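# Three arms lay duct in trench, close cover

## Task

Put the duct into the trench that has a cover, then close that cover again. The duct and the cover must stay in place without any robot holding them. At the end every gripper must have released and every arm must have pulled away.

## Robot and tools

Robots: arm1, arm2 and arm3 are identical i2rt Big YAM arms. Each has six revolute joints, a two-finger gripper and a wrist camera. The hand reaches at most about 1.0 m from the joint1 axis. Camera names: arm1_cam_wrist, arm2_cam_wrist, arm3_cam_wrist (one per arm), plus cam_high and cam_low, which are fixed in the room. Images are 672x504 pixels. A loose object may occasionally be nudged by an outside disturbance.

Frames: every pose lives in one shared scene frame. Its origin is on the floor and +z points up. The hand point is midway between the fingertips. The hand's z axis runs along the fingers, and the fingers close along its y axis. The poses of the robot feet are never printed, so joint angles are given per robot.

execute_actions(actions, cameras): actions is a list holding zero or one action. An action is an object keyed by robot name ("arm1", "arm2", "arm3"). Each robot entry holds one key, "joints", which maps joint names to absolute targets (not offsets).
- joint1_rad: -2.879 to 2.879 rad, tolerance ±0.045. Turns the arm about its foot; positive is counter-clockwise seen from above; at 0 the arm extends toward the direction its foot faces.
- joint2_rad: 0 to 3.141, ±0.14. Shoulder; at 0 the upper arm lies roughly level pointing back; increasing raises it and then brings it forward.
- joint3_rad: 0 to 3.019, ±0.09. Elbow; 0 means fully folded; increasing opens it.
- joint4_rad: -1.692 to 1.57, ±0.055. Hand pitch; positive tips the fingers up.
- joint5_rad: -1.57 to 1.57, ±0.03. Sideways hand swing; positive goes to the arm's right.
- joint6_rad: -2.094 to 2.094, ±0.035. Hand roll; positive is clockwise when viewed from behind the hand.
- gripper_m: 0 to 0.093 m. This is the fingertip gap. Each finger pad can squeeze with roughly 50 to 62 N, less on some grippers.

You may list only some joints or robots. Anything you omit keeps its earlier target and may still be pushing toward it. Every motion in one action starts together, but they can end at different times, so the hand's path between postures can curve widely. One action runs for at most 15 s. The call is rejected, and nothing moves, if any key is unknown or any value is outside its range. An empty list only reports state and images.

The cameras argument picks which images are returned. If it is omitted, null or ["all"], you get every camera; [] returns none. An unknown name rejects the call. The "pictures" line lists the cameras in the same order as the images.

wait(seconds): 0 to 10. It sends no new command while the scene keeps running, then returns state and images.

zoom_image(camera, region): region is [x0, y0, x1, y1] in pixels of that camera's most recent full image, with (0,0) at the top-left, and at most 504x504. It gives a closer look.

read_manual(section): this only returns the licence texts ("licences") and does not move anything.

finished_scene(scene): pass the current scene's number. The robot first holds its last command, then the scene closes for good and the result reports success. Replying without any tool call also ends things.

Reading results: joint_positions are the measured angles and gripper gap. joint_status tells how each commanded motion of the last accepted action ended:
- off_target: the joint came to rest short of its target and may still be pushing.
- contact_stop: the joint gave up its target and now holds where it stopped.
- time_out: the joint could not finish in time. It may keep its target, or a nearer one, and continue pushing; on_its_own will name it. To relieve that push, send the joint its reported position.
- not_followed: a built-in arm-clearance check held back that arm's joint targets. The line "joint command not followed" and a "cause:" line give the reason. The gripper part of the action still runs. A withheld target can be retried automatically with later actions until it passes or the path clears.

on_its_own lists what this call did not command. "held at" there is the target being held, not the actual position. A joint that is supporting a load will sag. A target very close to the current angle may produce no motion.

Heat and safety: the arms do not stop when they touch something and can push hard. Sustained pushing or load-holding heats the motors; this continues while you are composing a reply, because the simulation keeps running and the robot holds your last command. A MOTOR HOT line appears from 85 °C. At 100 °C the whole arm goes limp and drops, reported as OVER-TEMPERATURE FAULT. Keys that had not reached their targets then read limit_stop_at_motor_heat; send those targets again afterwards.

Things to avoid:
- hard pressing between two robots, which ends the run; hard hits may too. The clearance check can react late, and between arms it does not account for fingers, gripper housings or wrist cameras. No state line reports robot-to-robot contact, though contact through a held object is harmless.
- knocking anything out of the work area or onto the floor, which fails the task.
- drops, slips, slams and very hard pushes, which lower quality.

Arms move independently; if one stalls, the others keep going.

Calibration: each camera has pinhole+radial intrinsics K (pixels), distortion D, and T_world_to_cam, a 4x4 matrix in metres mapping scene coordinates into the camera frame, plus pos_world. Expect small errors: room cameras can be off by up to about 2.3 degrees and 9 mm. Wrist camera poses come from reported joints and can be further off. Results list any camera whose numbers changed.

Finishing: the duct must lie in the trench and the cover must be shut, both resting on their own. Then open the grippers and back the arms away before calling finished_scene.

Each tool is called after ">>>" by a JSON object that holds its "method" and its "body".

## Session

>>> {"method": "execute_actions", "body": {"actions": []}}

Scene clock: 0.00 s.
arm1.joint_positions: joint1_rad=-0.142 joint2_rad=+0.578 joint3_rad=+1.391 joint4_rad=-1.453 joint5_rad=-0.232 joint6_rad=-0.442 gripper_m=+0.094
arm1.joint_status: not commanded
arm1.hand: x=-0.0091 y=-0.4181 z=+1.3652 quat_wxyz=(-0.344, +0.744, -0.488, -0.301) (m; scene frame)
arm2.joint_positions: joint1_rad=+0.126 joint2_rad=+0.455 joint3_rad=+1.444 joint4_rad=-1.170 joint5_rad=+0.275 joint6_rad=-0.323 gripper_m=+0.094
arm2.joint_status: not commanded
arm2.hand: x=-0.4993 y=-0.2793 z=+1.4759 quat_wxyz=(-0.554, +0.604, -0.477, -0.317) (m; scene frame)
arm3.joint_positions: joint1_rad=-0.215 joint2_rad=+0.559 joint3_rad=+1.343 joint4_rad=-1.535 joint5_rad=+0.060 joint6_rad=-0.429 gripper_m=+0.094
arm3.joint_status: not commanded
arm3.hand: x=+0.5754 y=-0.2767 z=+1.2929 quat_wxyz=(-0.371, +0.702, -0.586, -0.161) (m; scene frame)
pictures: arm1_cam_wrist, arm2_cam_wrist, arm3_cam_wrist, cam_high, cam_low
Images, in order (width x height): arm1_cam_wrist 672x504, arm2_cam_wrist 672x504, arm3_cam_wrist 672x504, cam_high 672x504, cam_low 672x504.

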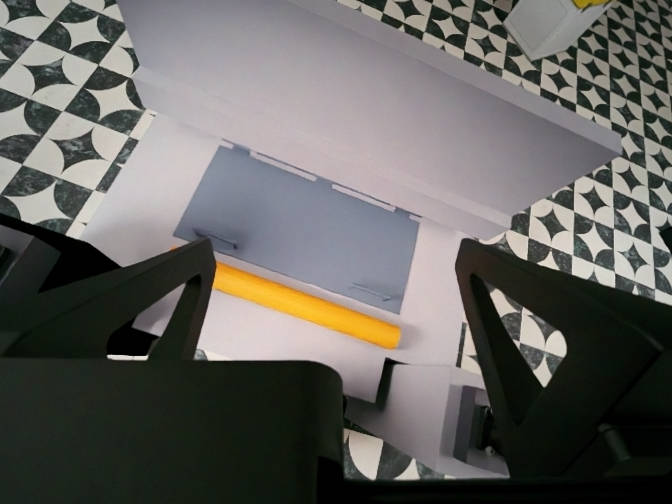

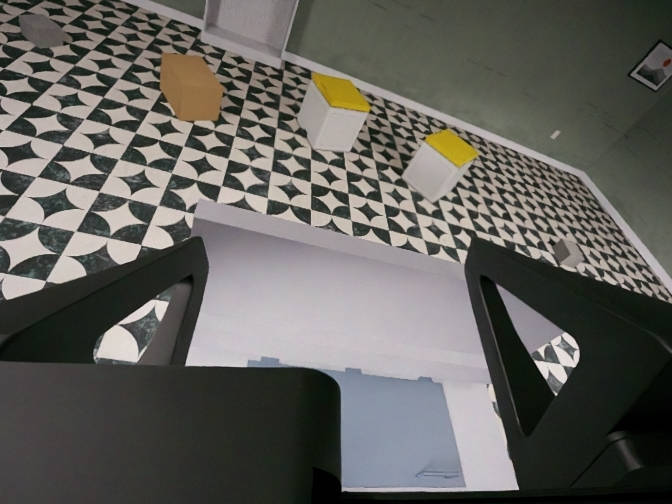

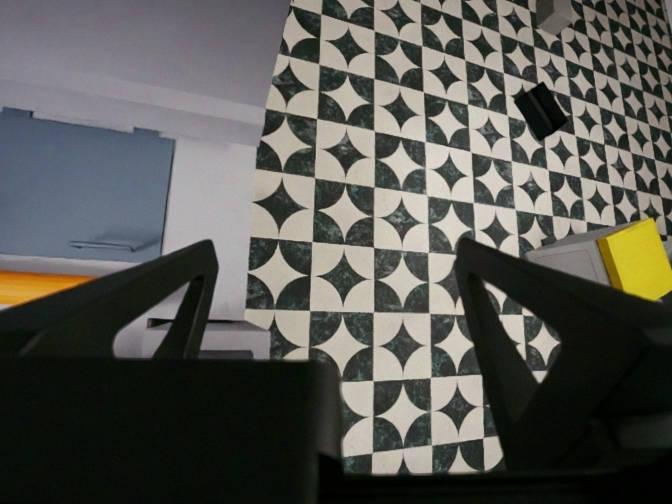

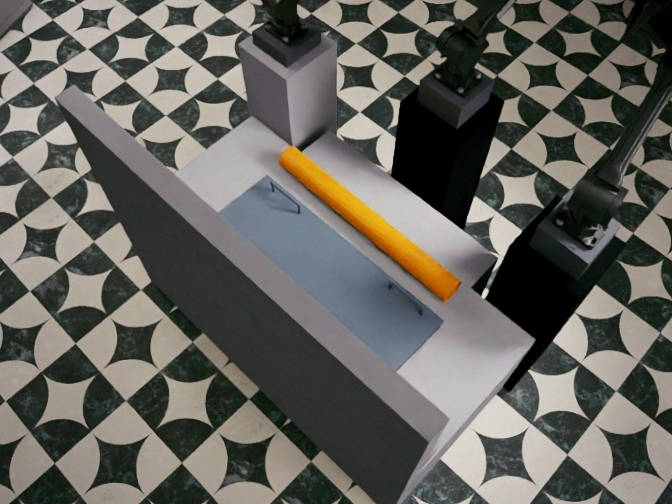

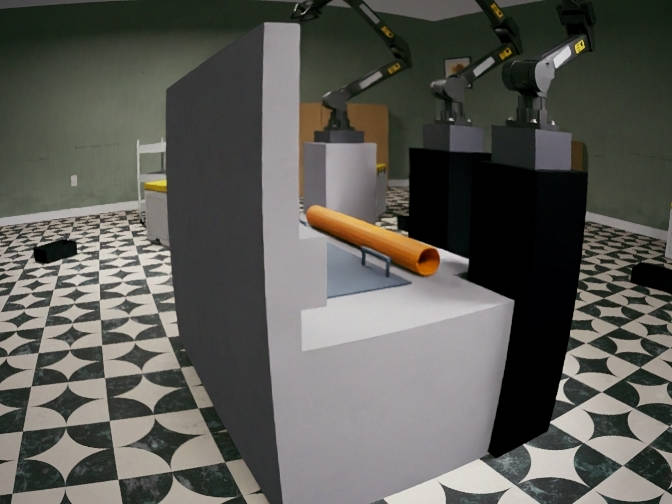

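>>> {"method": "execute_actions", "body": {"actions": [{"arm1":{"joints":{"joint1_rad":0,"joint2_rad":2.116,"joint3_rad":0.767,"joint4_rad":-0.222,"joint5_rad":0,"joint6_rad":1.57}},"arm2":{"joints":{"joint1_rad":-0.737,"joint2_rad":2.26,"joint3_rad":0.904,"joint4_rad":-0.215,"joint5_rad":0,"joint6_rad":0.834,"gripper_m":0.05}},"arm3":{"joints":{"joint1_rad":0.755,"joint2_rad":2.156,"joint3_rad":0.928,"joint4_rad":-0.343,"joint5_rad":0,"joint6_rad":-0.816,"gripper_m":0.05}}}]}}

Scene clock: 57.93 s.
arm1.joint_positions: joint1_rad=-0.007 joint2_rad=+2.124 joint3_rad=+0.764 joint4_rad=-0.239 joint5_rad=-0.004 joint6_rad=+1.562 gripper_m=+0.094
arm1.joint_status: all done
arm1.hand: x=+0.0045 y=-0.2690 z=+0.6352 quat_wxyz=(+0.002, -0.002, -1.000, +0.015) (m; scene frame)
arm2.joint_positions: joint1_rad=-0.739 joint2_rad=+2.248 joint3_rad=+0.906 joint4_rad=-0.223 joint5_rad=+0.000 joint6_rad=+0.827 gripper_m=+0.050
arm2.joint_status: all done
arm2.hand: x=-0.2501 y=-0.1566 z=+0.6073 quat_wxyz=(-0.006, +0.005, -1.000, +0.005) (m; scene frame)
arm3.joint_positions: joint1_rad=+0.763 joint2_rad=+2.151 joint3_rad=+0.929 joint4_rad=-0.358 joint5_rad=+0.001 joint6_rad=-0.808 gripper_m=+0.050
arm3.joint_status: all done
arm3.hand: x=+0.2324 y=-0.1470 z=+0.6119 quat_wxyz=(-0.004, +1.000, +0.000, -0.001) (m; scene frame)
pictures: arm1_cam_wrist, arm2_cam_wrist, arm3_cam_wrist, cam_high, cam_low
camera_calibration (this result's frames):
arm1_cam_wrist: T_world_to_cam=[[-0.000759151, -0.999874, 0.0158511, -0.274806], [-0.806816, 0.0099773, 0.590719, -0.365183], [-0.590802, -0.0123405, -0.806722, 0.63336], [0, 0, 0, 1]] pos_world=[0.0793464, -0.263312, 0.731022]
arm2_cam_wrist: T_world_to_cam=[[-0.00016448, -0.999935, 0.0113568, -0.166435], [-0.813045, 0.00674564, 0.582161, -0.551472], [-0.5822, -0.00913783, -0.812994, 0.469518], [0, 0, 0, 1]] pos_world=[-0.175046, -0.158414, 0.704651]
arm3_cam_wrist: T_world_to_cam=[[0.00197943, 0.999995, 0.00259359, 0.143919], [0.815557, -0.00311518, 0.578668, -0.538408], [0.578673, 0.00096979, -0.815559, 0.486061], [0, 0, 0, 1]] pos_world=[0.157547, -0.146067, 0.707598]
Images, in order (width x height): arm1_cam_wrist 672x504, arm2_cam_wrist 672x504, arm3_cam_wrist 672x504, cam_high 672x504, cam_low 672x504.

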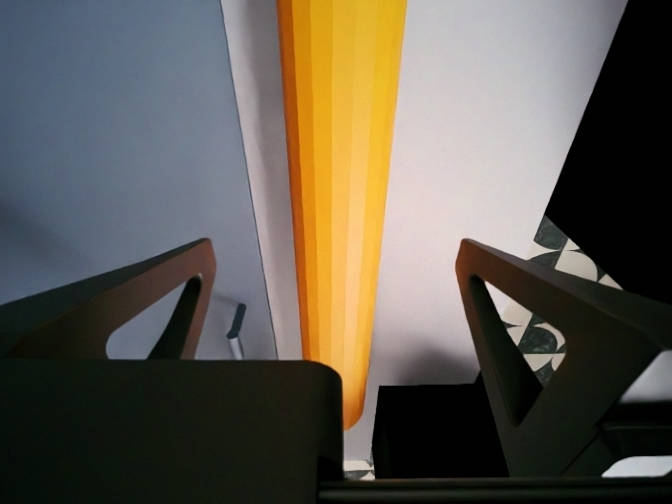

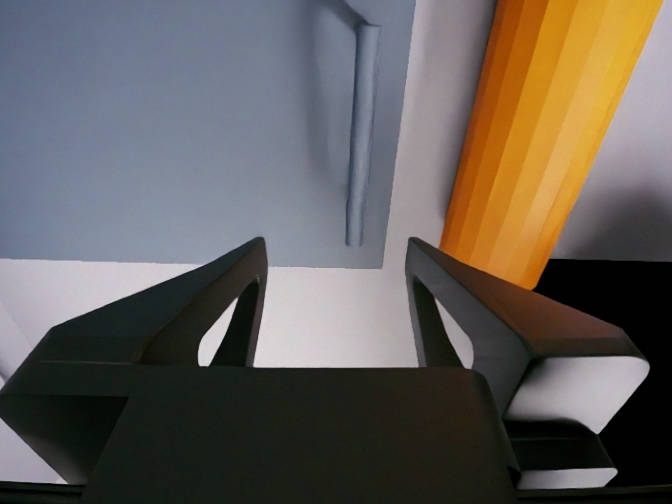

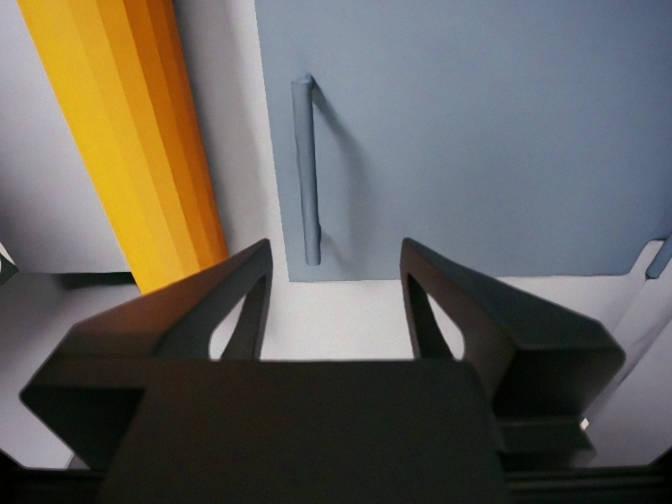

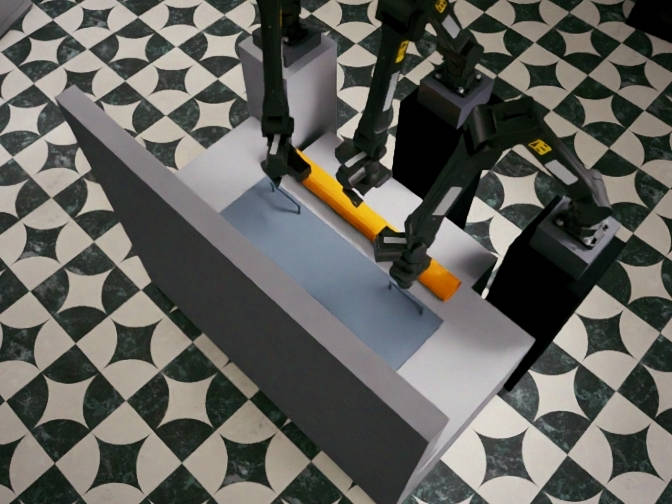

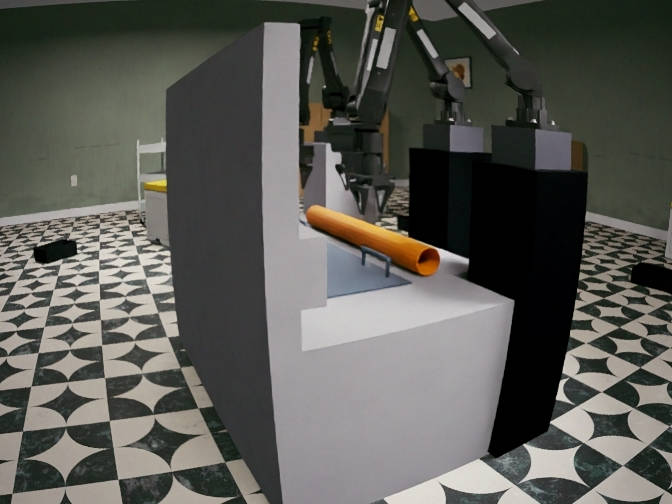

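>>> {"method": "execute_actions", "body": {"actions": [{"arm1":{"joints":{"joint2_rad":2.593,"joint3_rad":0.99,"joint4_rad":0.04}}}], "cameras": []}}

>>> {"method": "execute_actions", "body": {"actions": [{"arm1":{"joints":{"gripper_m":0.05}}}], "cameras": ["cam_low","arm1_cam_wrist"]}}

Scene clock: 72.87 s.
arm1.joint_positions: joint1_rad=-0.007 joint2_rad=+2.599 joint3_rad=+0.988 joint4_rad=+0.041 joint5_rad=-0.003 joint6_rad=+1.566 gripper_m=+0.094
arm1.joint_status: all done
arm1.hand: x=+0.0047 y=-0.2542 z=+0.4780 quat_wxyz=(+0.002, -0.004, -1.000, +0.000) (m; scene frame)
arm2.joint_positions: joint1_rad=-0.739 joint2_rad=+2.248 joint3_rad=+0.906 joint4_rad=-0.223 joint5_rad=+0.000 joint6_rad=+0.827 gripper_m=+0.050
arm2.joint_status: not commanded
arm2.hand: x=-0.2501 y=-0.1566 z=+0.6073 quat_wxyz=(-0.006, +0.005, -1.000, +0.005) (m; scene frame)
arm3.joint_positions: joint1_rad=+0.763 joint2_rad=+2.151 joint3_rad=+0.929 joint4_rad=-0.358 joint5_rad=+0.001 joint6_rad=-0.808 gripper_m=+0.050
arm3.joint_status: not commanded
arm3.hand: x=+0.2324 y=-0.1470 z=+0.6119 quat_wxyz=(-0.004, +1.000, +0.000, -0.001) (m; scene frame)
pictures: none
No camera images: the call's "cameras" was empty. Leave "cameras" out to get every camera's image.

Scene clock: 73.43 s.
arm1.joint_positions: joint1_rad=-0.007 joint2_rad=+2.599 joint3_rad=+0.988 joint4_rad=+0.041 joint5_rad=-0.003 joint6_rad=+1.566 gripper_m=+0.050
arm1.joint_status: all done
arm1.hand: x=+0.0047 y=-0.2542 z=+0.4780 quat_wxyz=(+0.002, -0.004, -1.000, +0.000) (m; scene frame)
arm2.joint_positions: joint1_rad=-0.739 joint2_rad=+2.248 joint3_rad=+0.906 joint4_rad=-0.223 joint5_rad=+0.000 joint6_rad=+0.827 gripper_m=+0.050
arm2.joint_status: not commanded
arm2.hand: x=-0.2501 y=-0.1566 z=+0.6073 quat_wxyz=(-0.006, +0.005, -1.000, +0.005) (m; scene frame)
arm3.joint_positions: joint1_rad=+0.763 joint2_rad=+2.151 joint3_rad=+0.929 joint4_rad=-0.358 joint5_rad=+0.001 joint6_rad=-0.808 gripper_m=+0.050
arm3.joint_status: not commanded
arm3.hand: x=+0.2324 y=-0.1470 z=+0.6119 quat_wxyz=(-0.004, +1.000, +0.000, -0.001) (m; scene frame)
pictures: arm1_cam_wrist, cam_low
camera_calibration (this result's frames):
arm1_cam_wrist: T_world_to_cam=[[-0.0049578, -0.999886, -0.0142615, -0.243093], [-0.807304, -0.00441402, 0.590119, -0.275627], [-0.590115, 0.014439, -0.80719, 0.513842], [0, 0, 0, 1]] pos_world=[0.079506, -0.251701, 0.573954]
Images, in order (width x height): arm1_cam_wrist 672x504, cam_low 672x504.

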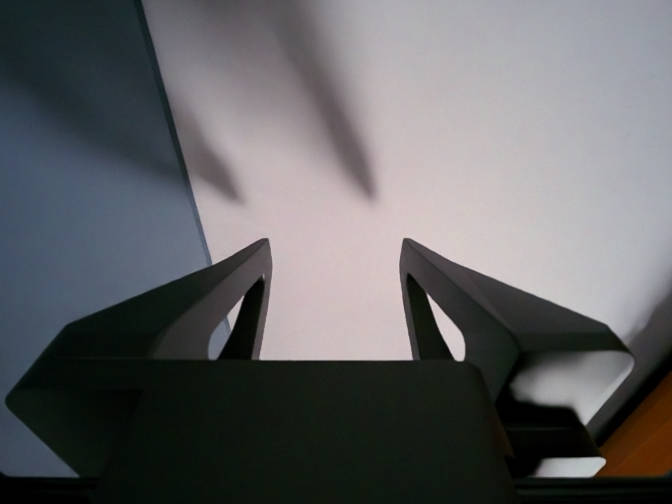

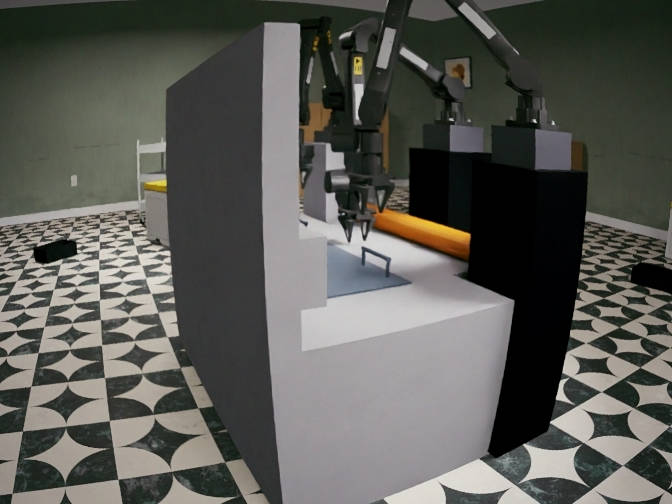

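>>> {"method": "execute_actions", "body": {"actions": [{"arm1":{"joints":{"joint2_rad":2.0,"joint3_rad":0.767,"joint4_rad":-0.34,"gripper_m":0.093}},"arm2":{"joints":{"joint1_rad":-0.763,"joint2_rad":2.45,"joint3_rad":0.95,"joint4_rad":-0.07,"joint6_rad":0.81,"gripper_m":0.07}},"arm3":{"joints":{"joint1_rad":0.74,"joint2_rad":2.34,"joint3_rad":0.92,"joint4_rad":-0.15,"joint6_rad":-0.83,"gripper_m":0.07}}}], "cameras": []}}

>>> {"method": "execute_actions", "body": {"actions": [{"arm1":{"joints":{"joint2_rad":1.855,"joint3_rad":0.308,"joint4_rad":-0.024}},"arm2":{"joints":{"joint2_rad":2.599,"joint3_rad":1.033,"joint4_rad":0}},"arm3":{"joints":{"joint2_rad":2.494,"joint3_rad":0.999,"joint4_rad":-0.07}}}]}}

Scene clock: 88.10 s.
arm1.joint_positions: joint1_rad=-0.007 joint2_rad=+1.994 joint3_rad=+0.765 joint4_rad=-0.324 joint5_rad=-0.003 joint6_rad=+1.566 gripper_m=+0.093
arm1.joint_status: all done
arm1.hand: x=+0.0048 y=-0.2485 z=+0.6798 quat_wxyz=(+0.002, -0.004, -1.000, -0.009) (m; scene frame)
arm2.joint_positions: joint1_rad=-0.751 joint2_rad=+2.444 joint3_rad=+0.952 joint4_rad=-0.078 joint5_rad=+0.000 joint6_rad=+0.817 gripper_m=+0.070
arm2.joint_status: all done
arm2.hand: x=-0.2554 y=-0.1708 z=+0.5376 quat_wxyz=(-0.004, +0.004, -1.000, +0.006) (m; scene frame)
arm3.joint_positions: joint1_rad=+0.747 joint2_rad=+2.343 joint3_rad=+0.918 joint4_rad=-0.166 joint5_rad=+0.001 joint6_rad=-0.822 gripper_m=+0.070
arm3.joint_status: all done
arm3.hand: x=+0.2563 y=-0.1628 z=+0.5369 quat_wxyz=(+0.000, +1.000, -0.001, +0.002) (m; scene frame)
pictures: none
No camera images: the call's "cameras" was empty. Leave "cameras" out to get every camera's image.

Scene clock: 89.37 s.
arm1.joint_positions: joint1_rad=-0.007 joint2_rad=+1.854 joint3_rad=+0.302 joint4_rad=-0.041 joint5_rad=-0.003 joint6_rad=+1.566 gripper_m=+0.093
arm1.joint_status: all done
arm1.hand: x=+0.0024 y=-0.4254 z=+0.6852 quat_wxyz=(+0.002, -0.005, -1.000, +0.011) (m; scene frame)
arm2.joint_positions: joint1_rad=-0.751 joint2_rad=+2.581 joint3_rad=+1.035 joint4_rad=-0.003 joint5_rad=+0.000 joint6_rad=+0.817 gripper_m=+0.070
arm2.joint_status: all done
arm2.hand: x=-0.2499 y=-0.1660 z=+0.4889 quat_wxyz=(-0.011, +0.004, -1.000, -0.001) (m; scene frame)
arm3.joint_positions: joint1_rad=+0.747 joint2_rad=+2.486 joint3_rad=+1.000 joint4_rad=-0.081 joint5_rad=-0.002 joint6_rad=-0.822 gripper_m=+0.070
arm3.joint_status: all done
arm3.hand: x=+0.2482 y=-0.1543 z=+0.4874 quat_wxyz=(-0.008, +1.000, -0.001, -0.006) (m; scene frame)
pictures: arm1_cam_wrist, arm2_cam_wrist, arm3_cam_wrist, cam_high, cam_low
camera_calibration (this result's frames):
arm1_cam_wrist: T_world_to_cam=[[-0.00495275, -0.999951, 0.00862565, -0.427109], [-0.807123, 0.00908977, 0.590313, -0.394849], [-0.590363, -0.00403828, -0.807128, 0.674327], [0, 0, 0, 1]] pos_world=[0.077291, -0.420776, 0.781037]
arm2_cam_wrist: T_world_to_cam=[[-0.00187682, -0.999998, -0.000703125, -0.169088], [-0.819497, 0.0011351, 0.573083, -0.480419], [-0.573081, 0.00165178, -0.819497, 0.380547], [0, 0, 0, 1]] pos_world=[-0.175935, -0.169171, 0.587058]
arm3_cam_wrist: T_world_to_cam=[[0.0038786, 0.999946, 0.00959075, 0.147634], [0.821497, -0.00865486, 0.570147, -0.477445], [0.570199, 0.0056674, -0.821487, 0.381067], [0, 0, 0, 1]] pos_world=[0.174363, -0.153918, 0.583839]
Images, in order (width x height): arm1_cam_wrist 672x504, arm2_cam_wrist 672x504, arm3_cam_wrist 672x504, cam_high 672x504, cam_low 672x504.

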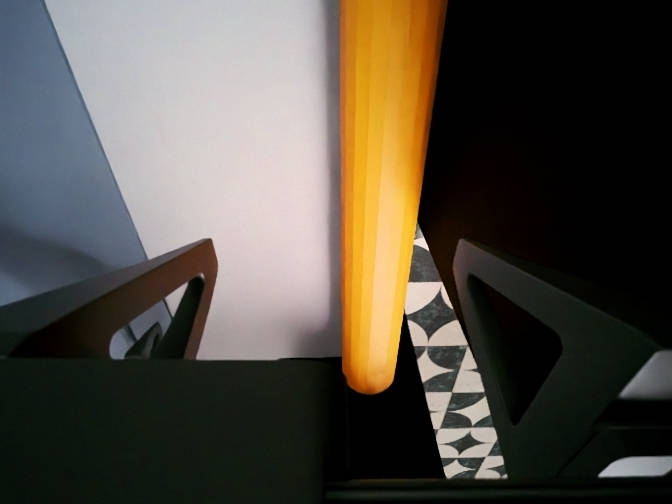

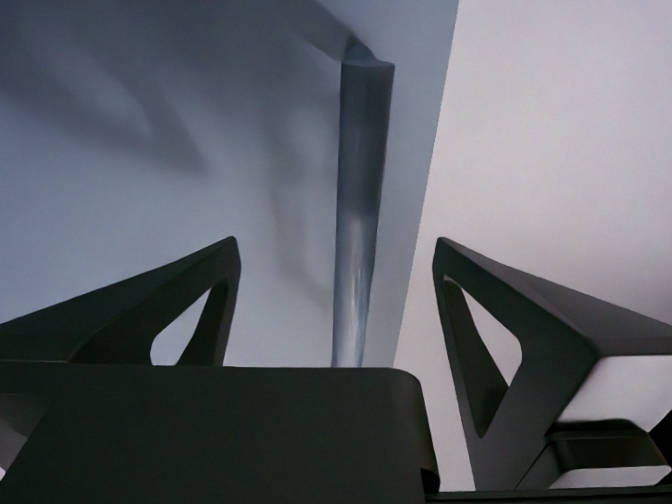

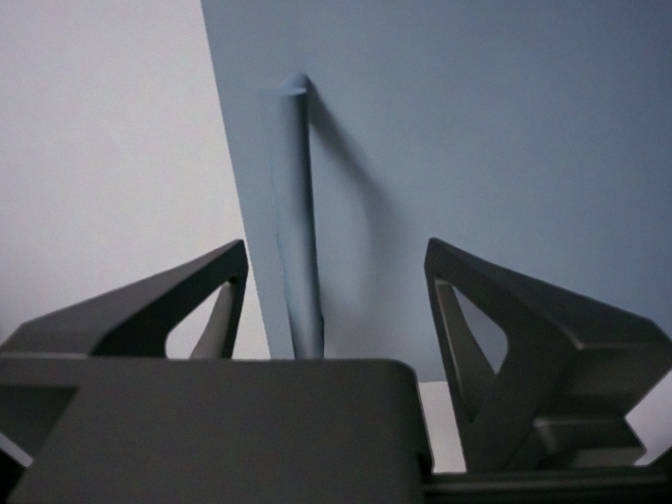

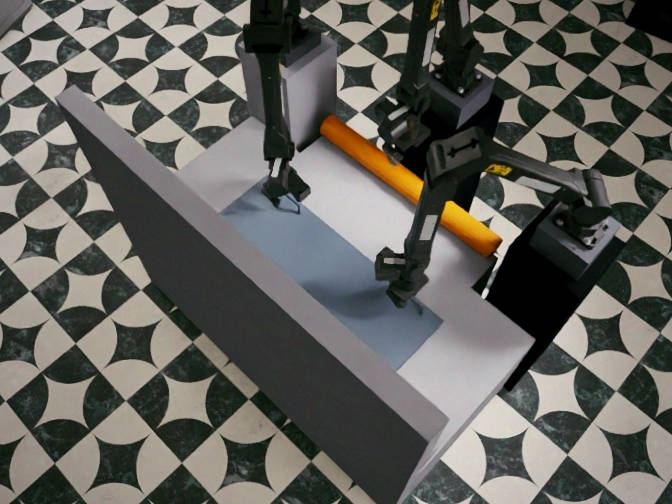

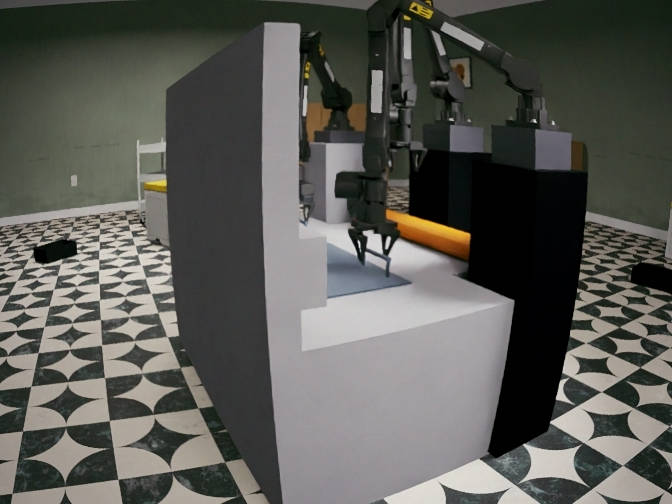

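>>> {"method": "execute_actions", "body": {"actions": [{"arm1":{"joints":{"joint2_rad":1.99,"joint3_rad":0.235,"joint4_rad":0.19}},"arm2":{"joints":{"joint2_rad":2.63,"joint4_rad":0.03}},"arm3":{"joints":{"joint2_rad":2.53,"joint4_rad":-0.05}}}], "cameras": []}}

>>> {"method": "execute_actions", "body": {"actions": [{"arm1":{"joints":{"joint2_rad":2.427,"joint3_rad":0.354,"joint4_rad":0.505}},"arm2":{"joints":{"gripper_m":0}},"arm3":{"joints":{"gripper_m":0}}}], "cameras": ["arm1_cam_wrist","cam_low"]}}

Scene clock: 103.47 s.
arm1.joint_positions: joint1_rad=-0.006 joint2_rad=+1.989 joint3_rad=+0.248 joint4_rad=+0.173 joint5_rad=-0.003 joint6_rad=+1.563 gripper_m=+0.093
arm1.joint_status: all done
arm1.hand: x=+0.0021 y=-0.4466 z=+0.6644 quat_wxyz=(+0.002, -0.003, -1.000, -0.001) (m; scene frame)
arm2.joint_positions: joint1_rad=-0.751 joint2_rad=+2.596 joint3_rad=+1.035 joint4_rad=+0.021 joint5_rad=+0.000 joint6_rad=+0.817 gripper_m=+0.070
arm2.joint_status: all done
arm2.hand: x=-0.2509 y=-0.1672 z=+0.4834 quat_wxyz=(-0.014, +0.005, -1.000, -0.004) (m; scene frame)
arm3.joint_positions: joint1_rad=+0.747 joint2_rad=+2.510 joint3_rad=+1.000 joint4_rad=-0.065 joint5_rad=-0.002 joint6_rad=-0.822 gripper_m=+0.070
arm3.joint_status: all done
arm3.hand: x=+0.2527 y=-0.1592 z=+0.4785 quat_wxyz=(-0.005, +1.000, -0.001, -0.004) (m; scene frame)
pictures: none
No camera images: the call's "cameras" was empty. Leave "cameras" out to get every camera's image.

Scene clock: 104.53 s.
arm1.joint_positions: joint1_rad=-0.006 joint2_rad=+2.429 joint3_rad=+0.370 joint4_rad=+0.488 joint5_rad=-0.003 joint6_rad=+1.563 gripper_m=+0.093
arm1.joint_status: all done
arm1.hand: x=+0.0021 y=-0.4464 z=+0.5811 quat_wxyz=(+0.002, -0.002, -1.000, +0.000) (m; scene frame)
arm2.joint_positions: joint1_rad=-0.755 joint2_rad=+2.598 joint3_rad=+1.031 joint4_rad=+0.022 joint5_rad=+0.001 joint6_rad=+0.828 gripper_m=+0.009
arm2.joint_status: gripper_m off_target (ended at +0.009, target +0.000)
arm2.hand: x=-0.2519 y=-0.1709 z=+0.4827 quat_wxyz=(-0.013, -0.003, -1.000, -0.002) (m; scene frame)
arm3.joint_positions: joint1_rad=+0.751 joint2_rad=+2.512 joint3_rad=+0.992 joint4_rad=-0.065 joint5_rad=-0.014 joint6_rad=-0.832 gripper_m=+0.009
arm3.joint_status: gripper_m off_target (ended at +0.009, target +0.000)
arm3.hand: x=+0.2544 y=-0.1662 z=+0.4773 quat_wxyz=(+0.003, +1.000, +0.005, -0.005) (m; scene frame)
pictures: arm1_cam_wrist, cam_low
camera_calibration (this result's frames):
arm1_cam_wrist: T_world_to_cam=[[-0.000756713, -0.999908, -0.0135083, -0.434324], [-0.807499, -0.00735711, 0.589823, -0.340533], [-0.589869, 0.0113542, -0.807419, 0.597106], [0, 0, 0, 1]] pos_world=[0.0769055, -0.443569, 0.677103]
Images, in order (width x height): arm1_cam_wrist 672x504, cam_low 672x504.

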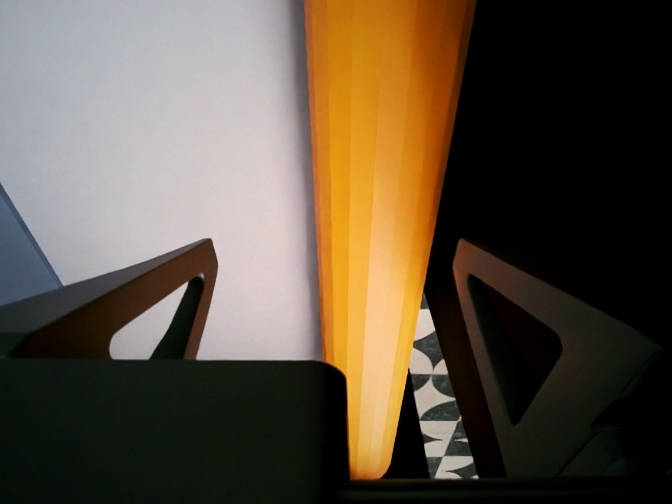

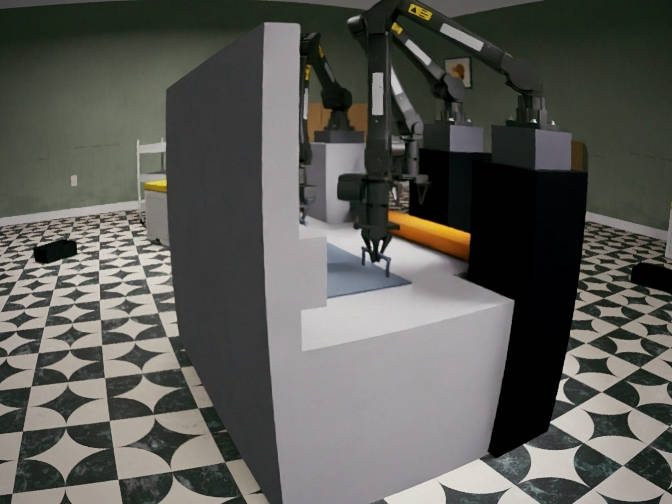

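>>> {"method": "execute_actions", "body": {"actions": [{"arm1":{"joints":{"joint2_rad":2.498,"joint3_rad":0.295,"joint4_rad":0.63}}}], "cameras": []}}

>>> {"method": "execute_actions", "body": {"actions": [{"arm1":{"joints":{"joint2_rad":2.698,"joint3_rad":0.41,"joint4_rad":0.72}}}], "cameras": ["arm1_cam_wrist","cam_low"]}}

Scene clock: 114.73 s.
arm1.joint_positions: joint1_rad=-0.006 joint2_rad=+2.480 joint3_rad=+0.352 joint4_rad=+0.626 joint5_rad=-0.003 joint6_rad=+1.563 gripper_m=+0.093
arm1.joint_status: all done
arm1.hand: x=+0.0022 y=-0.4429 z=+0.5778 quat_wxyz=(+0.001, -0.002, -0.999, -0.034) (m; scene frame)
arm2.joint_positions: joint1_rad=-0.755 joint2_rad=+2.598 joint3_rad=+1.031 joint4_rad=+0.022 joint5_rad=+0.001 joint6_rad=+0.828 gripper_m=+0.009
arm2.joint_status: not commanded
arm2.hand: x=-0.2519 y=-0.1709 z=+0.4827 quat_wxyz=(-0.013, -0.003, -1.000, -0.002) (m; scene frame)
arm3.joint_positions: joint1_rad=+0.751 joint2_rad=+2.512 joint3_rad=+0.992 joint4_rad=-0.065 joint5_rad=-0.014 joint6_rad=-0.832 gripper_m=+0.009
arm3.joint_status: not commanded
arm3.hand: x=+0.2544 y=-0.1662 z=+0.4773 quat_wxyz=(+0.003, +1.000, +0.005, -0.005) (m; scene frame)
pictures: none
No camera images: the call's "cameras" was empty. Leave "cameras" out to get every camera's image.

Scene clock: 115.53 s.
arm1.joint_positions: joint1_rad=-0.006 joint2_rad=+2.647 joint3_rad=+0.434 joint4_rad=+0.723 joint5_rad=-0.003 joint6_rad=+1.563 gripper_m=+0.093
arm1.joint_status: all done
arm1.hand: x=+0.0022 y=-0.4417 z=+0.5372 quat_wxyz=(+0.001, -0.002, -0.999, -0.040) (m; scene frame)
arm2.joint_positions: joint1_rad=-0.755 joint2_rad=+2.598 joint3_rad=+1.031 joint4_rad=+0.022 joint5_rad=+0.001 joint6_rad=+0.828 gripper_m=+0.009
arm2.joint_status: not commanded
arm2.hand: x=-0.2519 y=-0.1709 z=+0.4827 quat_wxyz=(-0.013, -0.003, -1.000, -0.002) (m; scene frame)
arm3.joint_positions: joint1_rad=+0.751 joint2_rad=+2.512 joint3_rad=+0.992 joint4_rad=-0.065 joint5_rad=-0.014 joint6_rad=-0.832 gripper_m=+0.009
arm3.joint_status: not commanded
arm3.hand: x=+0.2544 y=-0.1662 z=+0.4773 quat_wxyz=(+0.003, +1.000, +0.005, -0.005) (m; scene frame)
pictures: arm1_cam_wrist, cam_low
camera_calibration (this result's frames):
arm1_cam_wrist: T_world_to_cam=[[-0.000720776, -0.99555, -0.0942353, -0.384893], [-0.80812, -0.0549264, 0.586452, -0.33377], [-0.589018, 0.0765761, -0.804484, 0.588876], [0, 0, 0, 1]] pos_world=[0.0768546, -0.446607, 0.633211]
Images, in order (width x height): arm1_cam_wrist 672x504, cam_low 672x504.

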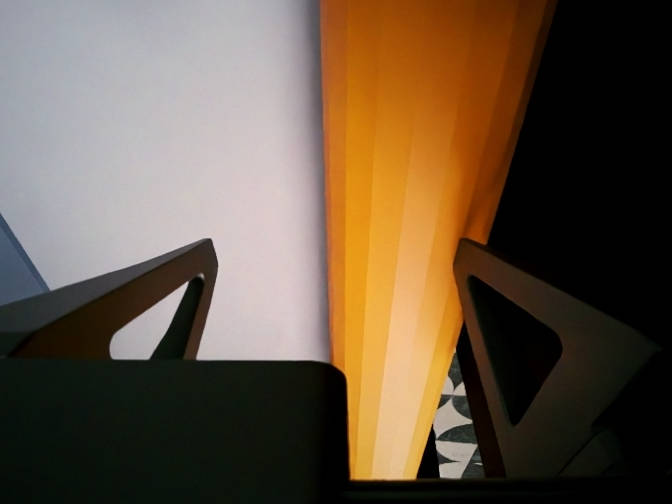

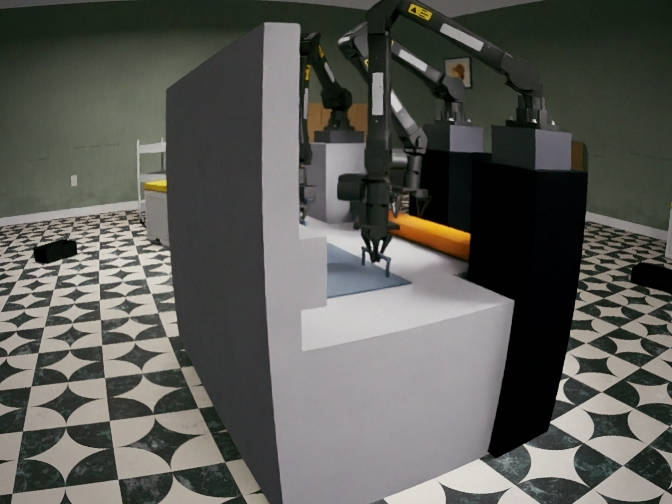

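>>> {"method": "execute_actions", "body": {"actions": [{"arm1":{"joints":{"joint2_rad":2.647,"joint3_rad":0.434,"joint4_rad":0.54}}}], "cameras": ["arm1_cam_wrist"]}}

>>> {"method": "execute_actions", "body": {"actions": [{"arm1":{"joints":{"joint2_rad":2.78,"joint3_rad":0.55,"joint4_rad":0.57}}}], "cameras": ["arm1_cam_wrist","cam_low"]}}

Scene clock: 125.00 s.
arm1.joint_positions: joint1_rad=-0.006 joint2_rad=+2.624 joint3_rad=+0.465 joint4_rad=+0.587 joint5_rad=-0.003 joint6_rad=+1.563 gripper_m=+0.093
arm1.joint_status: all done
arm1.hand: x=+0.0022 y=-0.4481 z=+0.5331 quat_wxyz=(+0.001, -0.002, -1.000, +0.001) (m; scene frame)
arm2.joint_positions: joint1_rad=-0.755 joint2_rad=+2.598 joint3_rad=+1.031 joint4_rad=+0.022 joint5_rad=+0.001 joint6_rad=+0.828 gripper_m=+0.009
arm2.joint_status: not commanded
arm2.hand: x=-0.2519 y=-0.1709 z=+0.4827 quat_wxyz=(-0.013, -0.003, -1.000, -0.002) (m; scene frame)
arm3.joint_positions: joint1_rad=+0.751 joint2_rad=+2.512 joint3_rad=+0.992 joint4_rad=-0.065 joint5_rad=-0.014 joint6_rad=-0.832 gripper_m=+0.009
arm3.joint_status: not commanded
arm3.hand: x=+0.2544 y=-0.1662 z=+0.4773 quat_wxyz=(+0.003, +1.000, +0.005, -0.005) (m; scene frame)
pictures: arm1_cam_wrist
camera_calibration (this result's frames):
arm1_cam_wrist: T_world_to_cam=[[-0.000751291, -0.999932, -0.0115965, -0.437722], [-0.807709, -0.00623028, 0.589548, -0.311522], [-0.589581, 0.00980951, -0.80765, 0.55777], [0, 0, 0, 1]] pos_world=[0.076902, -0.445104, 0.629064]
Images, in order (width x height): arm1_cam_wrist 672x504.

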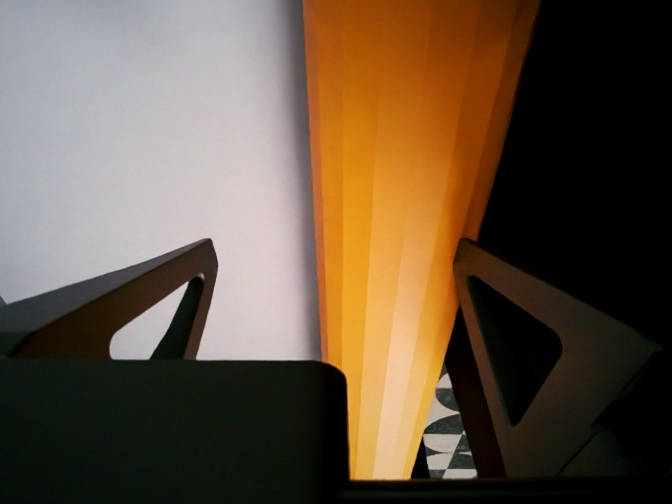

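Scene clock: 126.90 s.
arm1.joint_positions: joint1_rad=-0.005 joint2_rad=+2.631 joint3_rad=+0.475 joint4_rad=+0.579 joint5_rad=-0.002 joint6_rad=+1.560 gripper_m=+0.093
arm1.joint_status: joint2_rad time_out (moved +0.007 of +0.156); the others done
arm1.on_its_own: joint2_rad reads +2.631 and still pushes toward +2.780 since a time_out
arm1.hand: x=+0.0021 y=-0.4471 z=+0.5297 quat_wxyz=(+0.001, -0.001, -1.000, +0.003) (m; scene frame)
arm2.joint_positions: joint1_rad=-0.755 joint2_rad=+2.598 joint3_rad=+1.031 joint4_rad=+0.022 joint5_rad=+0.001 joint6_rad=+0.828 gripper_m=+0.009
arm2.joint_status: not commanded
arm2.hand: x=-0.2519 y=-0.1709 z=+0.4827 quat_wxyz=(-0.013, -0.003, -1.000, -0.002) (m; scene frame)
arm3.joint_positions: joint1_rad=+0.751 joint2_rad=+2.512 joint3_rad=+0.992 joint4_rad=-0.065 joint5_rad=-0.014 joint6_rad=-0.832 gripper_m=+0.009
arm3.joint_status: not commanded
arm3.hand: x=+0.2544 y=-0.1662 z=+0.4773 quat_wxyz=(+0.003, +1.000, +0.005, -0.005) (m; scene frame)
pictures: arm1_cam_wrist, cam_low
camera_calibration (this result's frames):
arm1_cam_wrist: T_world_to_cam=[[0.00230601, -0.999967, -0.0077838, -0.438728], [-0.80788, -0.00645027, 0.589311, -0.309553], [-0.589342, 0.00492943, -0.807869, 0.552952], [0, 0, 0, 1]] pos_world=[0.0768074, -0.443436, 0.625721]
Images, in order (width x height): arm1_cam_wrist 672x504, cam_low 672x504.

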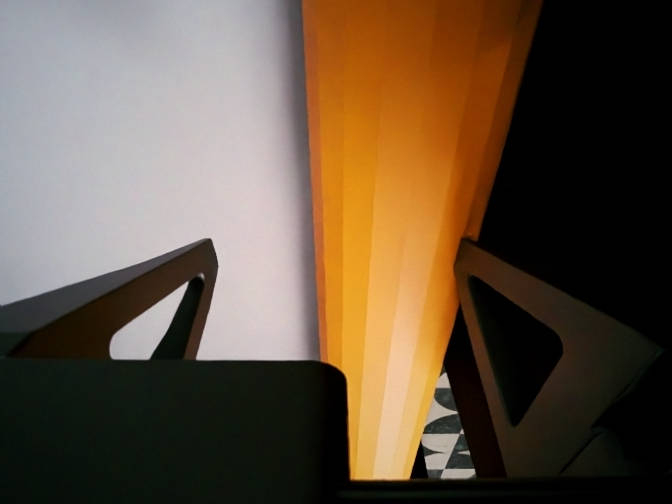

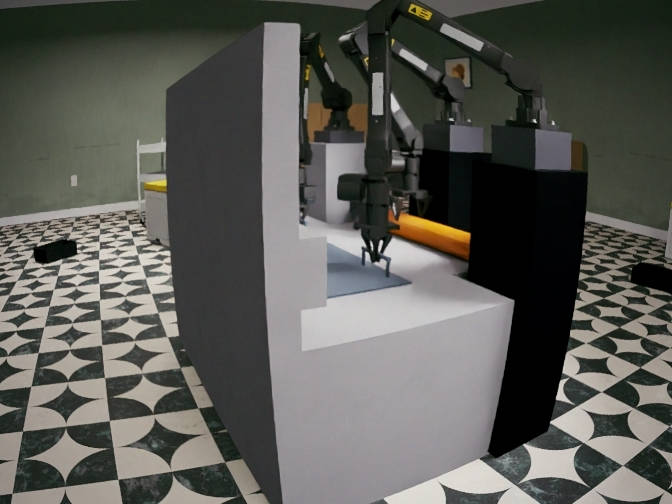

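>>> {"method": "execute_actions", "body": {"actions": [{"arm1":{"joints":{"joint2_rad":2.67,"gripper_m":0.03}}}], "cameras": ["arm1_cam_wrist","cam_low"]}}

Scene clock: 138.60 s.
arm1.joint_positions: joint1_rad=-0.005 joint2_rad=+2.638 joint3_rad=+0.461 joint4_rad=+0.555 joint5_rad=+0.000 joint6_rad=+1.560 gripper_m=+0.030
arm1.joint_status: all done
arm1.hand: x=+0.0022 y=-0.4645 z=+0.5320 quat_wxyz=(+0.001, -0.001, -1.000, +0.026) (m; scene frame)
arm2.joint_positions: joint1_rad=-0.755 joint2_rad=+2.598 joint3_rad=+1.031 joint4_rad=+0.022 joint5_rad=+0.001 joint6_rad=+0.828 gripper_m=+0.009
arm2.joint_status: not commanded
arm2.hand: x=-0.2519 y=-0.1709 z=+0.4827 quat_wxyz=(-0.013, -0.003, -1.000, -0.002) (m; scene frame)
arm3.joint_positions: joint1_rad=+0.751 joint2_rad=+2.512 joint3_rad=+0.992 joint4_rad=-0.065 joint5_rad=-0.014 joint6_rad=-0.832 gripper_m=+0.009
arm3.joint_status: not commanded
arm3.hand: x=+0.2544 y=-0.1662 z=+0.4773 quat_wxyz=(+0.003, +1.000, +0.005, -0.005) (m; scene frame)
pictures: arm1_cam_wrist, cam_low
camera_calibration (this result's frames):
arm1_cam_wrist: T_world_to_cam=[[0.00235282, -0.99926, 0.0383881, -0.480336], [-0.80867, 0.020681, 0.587899, -0.297578], [-0.588258, -0.0324265, -0.808023, 0.537698], [0, 0, 0, 1]] pos_world=[0.0767935, -0.456391, 0.627858]
Images, in order (width x height): arm1_cam_wrist 672x504, cam_low 672x504.

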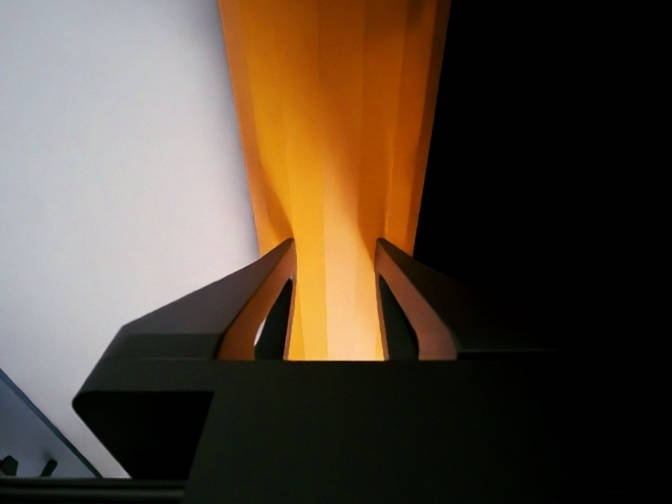

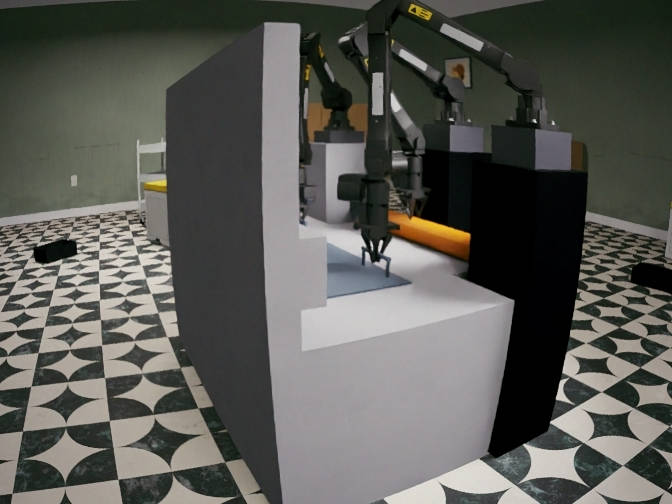

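>>> {"method": "execute_actions", "body": {"actions": [{"arm1":{"joints":{"joint2_rad":1.855,"joint3_rad":0.308,"joint4_rad":-0.024,"gripper_m":0.093}},"arm2":{"joints":{"joint1_rad":-0.695,"joint2_rad":2.244,"joint3_rad":0.969,"joint4_rad":-0.296,"joint6_rad":0.876}},"arm3":{"joints":{"joint1_rad":0.679,"joint2_rad":2.151,"joint3_rad":0.958,"joint4_rad":-0.378,"joint6_rad":-0.892}}}], "cameras": ["cam_low"]}}

>>> {"method": "execute_actions", "body": {"actions": [{"arm1":{"joints":{"joint1_rad":-0.897,"joint2_rad":1.913,"joint3_rad":0.406,"joint4_rad":-0.064,"joint6_rad":0.674}},"arm2":{"joints":{"joint1_rad":-0.568,"joint2_rad":2.097,"joint3_rad":1.176,"joint4_rad":-0.65,"joint6_rad":1.0}},"arm3":{"joints":{"joint1_rad":0.556,"joint2_rad":2.033,"joint3_rad":1.195,"joint4_rad":-0.733,"joint6_rad":-1.014}}}]}}

Scene clock: 152.43 s.
arm1.joint_positions: joint1_rad=-0.005 joint2_rad=+1.858 joint3_rad=+0.313 joint4_rad=-0.008 joint5_rad=-0.001 joint6_rad=+1.563 gripper_m=+0.093
arm1.joint_status: all done
arm1.hand: x=+0.0028 y=-0.4115 z=+0.6846 quat_wxyz=(+0.000, -0.002, -1.000, -0.009) (m; scene frame)
arm2.joint_positions: joint1_rad=-0.699 joint2_rad=+2.289 joint3_rad=+0.981 joint4_rad=-0.282 joint5_rad=+0.008 joint6_rad=+0.887 gripper_m=+0.009
arm2.joint_status: all done
arm2.hand: x=-0.2501 y=-0.1341 z=+0.5982 quat_wxyz=(-0.001, -0.005, -1.000, +0.017) (m; scene frame)
arm3.joint_positions: joint1_rad=+0.691 joint2_rad=+2.206 joint3_rad=+0.960 joint4_rad=-0.362 joint5_rad=-0.015 joint6_rad=-0.893 gripper_m=+0.009
arm3.joint_status: all done
arm3.hand: x=+0.2530 y=-0.1291 z=+0.5941 quat_wxyz=(+0.012, +1.000, +0.006, +0.001) (m; scene frame)
pictures: cam_low
Images, in order (width x height): cam_low 672x504.

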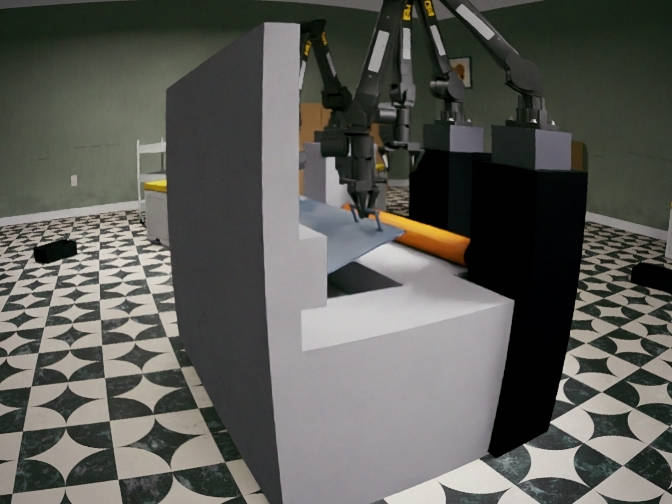

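Scene clock: 154.23 s.
arm1.joint_positions: joint1_rad=-0.892 joint2_rad=+1.915 joint3_rad=+0.411 joint4_rad=-0.049 joint5_rad=-0.001 joint6_rad=+0.682 gripper_m=+0.093
arm1.joint_status: all done
arm1.hand: x=+0.1906 y=-0.4690 z=+0.6748 quat_wxyz=(-0.006, -0.005, -1.000, -0.006) (m; scene frame)
arm2.joint_positions: joint1_rad=-0.609 joint2_rad=+2.146 joint3_rad=+1.128 joint4_rad=-0.631 joint5_rad=+0.037 joint6_rad=+0.986 gripper_m=+0.009
arm2.joint_status: all done
arm2.hand: x=-0.2485 y=-0.0720 z=+0.6824 quat_wxyz=(+0.002, -0.009, -0.999, +0.050) (m; scene frame)
arm3.joint_positions: joint1_rad=+0.600 joint2_rad=+2.083 joint3_rad=+1.132 joint4_rad=-0.718 joint5_rad=-0.038 joint6_rad=-0.993 gripper_m=+0.009
arm3.joint_status: all done
arm3.hand: x=+0.2521 y=-0.0680 z=+0.6795 quat_wxyz=(+0.044, +0.999, +0.009, +0.007) (m; scene frame)
pictures: arm1_cam_wrist, arm2_cam_wrist, arm3_cam_wrist, cam_high, cam_low
camera_calibration (this result's frames):
arm1_cam_wrist: T_world_to_cam=[[-0.0057931, -0.999678, -0.0247213, -0.446853], [-0.817026, -0.00952233, 0.576522, -0.234041], [-0.576572, 0.0235378, -0.816707, 0.793629], [0, 0, 0, 1]] pos_world=[0.263778, -0.467618, 0.772046]
arm2_cam_wrist: T_world_to_cam=[[-0.0282358, -0.994504, 0.100818, -0.150387], [-0.802916, 0.0826419, 0.590336, -0.592061], [-0.595423, -0.0642802, -0.800837, 0.516735], [0, 0, 0, 1]] pos_world=[-0.171946, -0.0674157, 0.778497]
arm3_cam_wrist: T_world_to_cam=[[-0.0167671, 0.995421, -0.0941064, 0.134795], [0.805694, 0.0691866, 0.588278, -0.592451], [0.592095, -0.0659572, -0.803165, 0.513339], [0, 0, 0, 1]] pos_world=[0.175649, -0.0593296, 0.773507]
Images, in order (width x height): arm1_cam_wrist 672x504, arm2_cam_wrist 672x504, arm3_cam_wrist 672x504, cam_high 672x504, cam_low 672x504.

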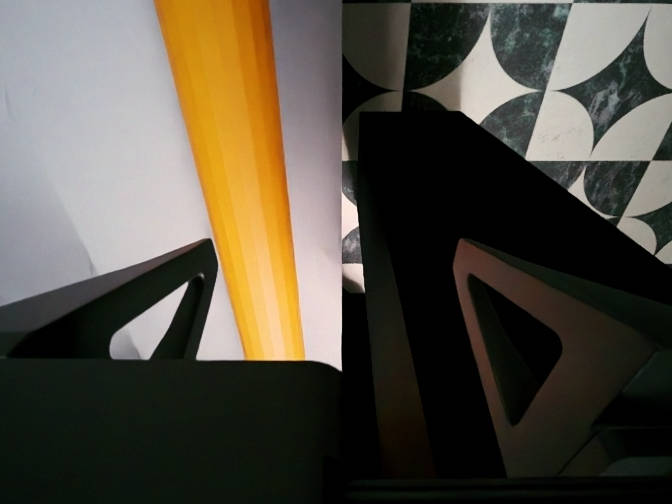

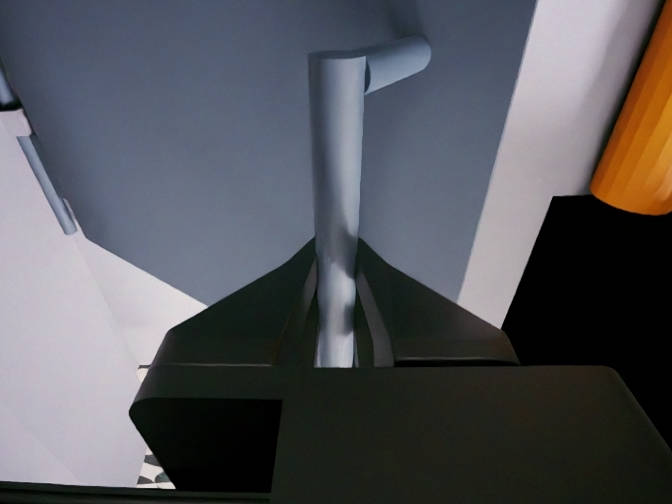

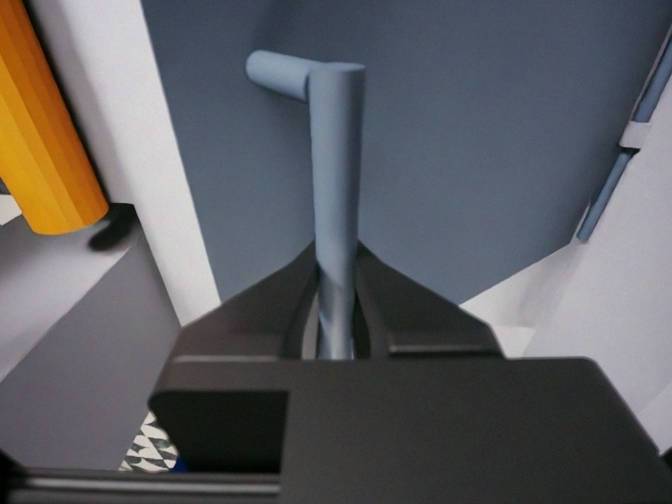

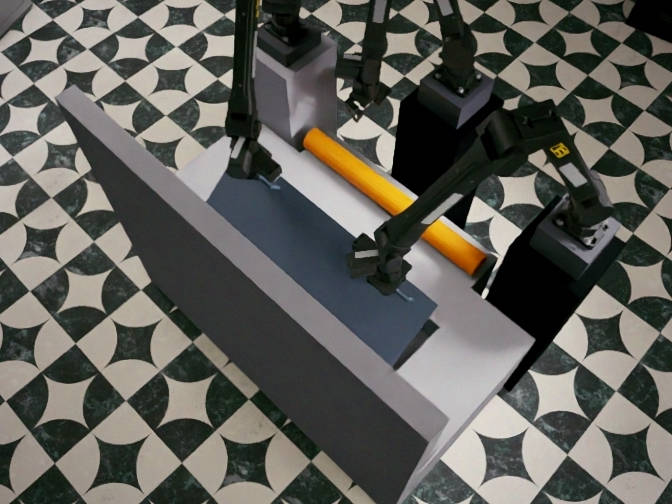

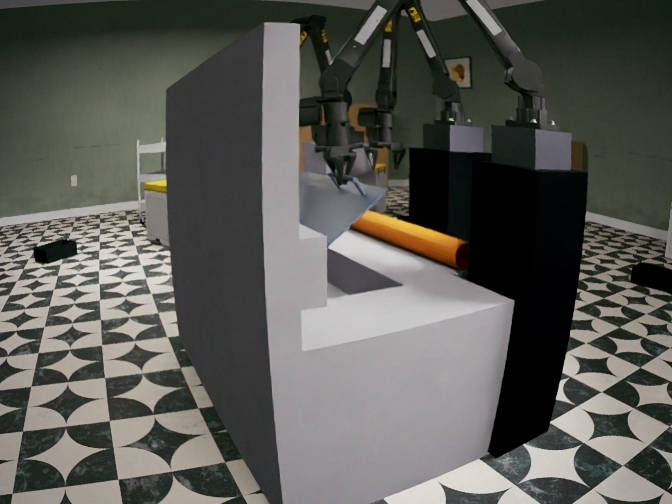

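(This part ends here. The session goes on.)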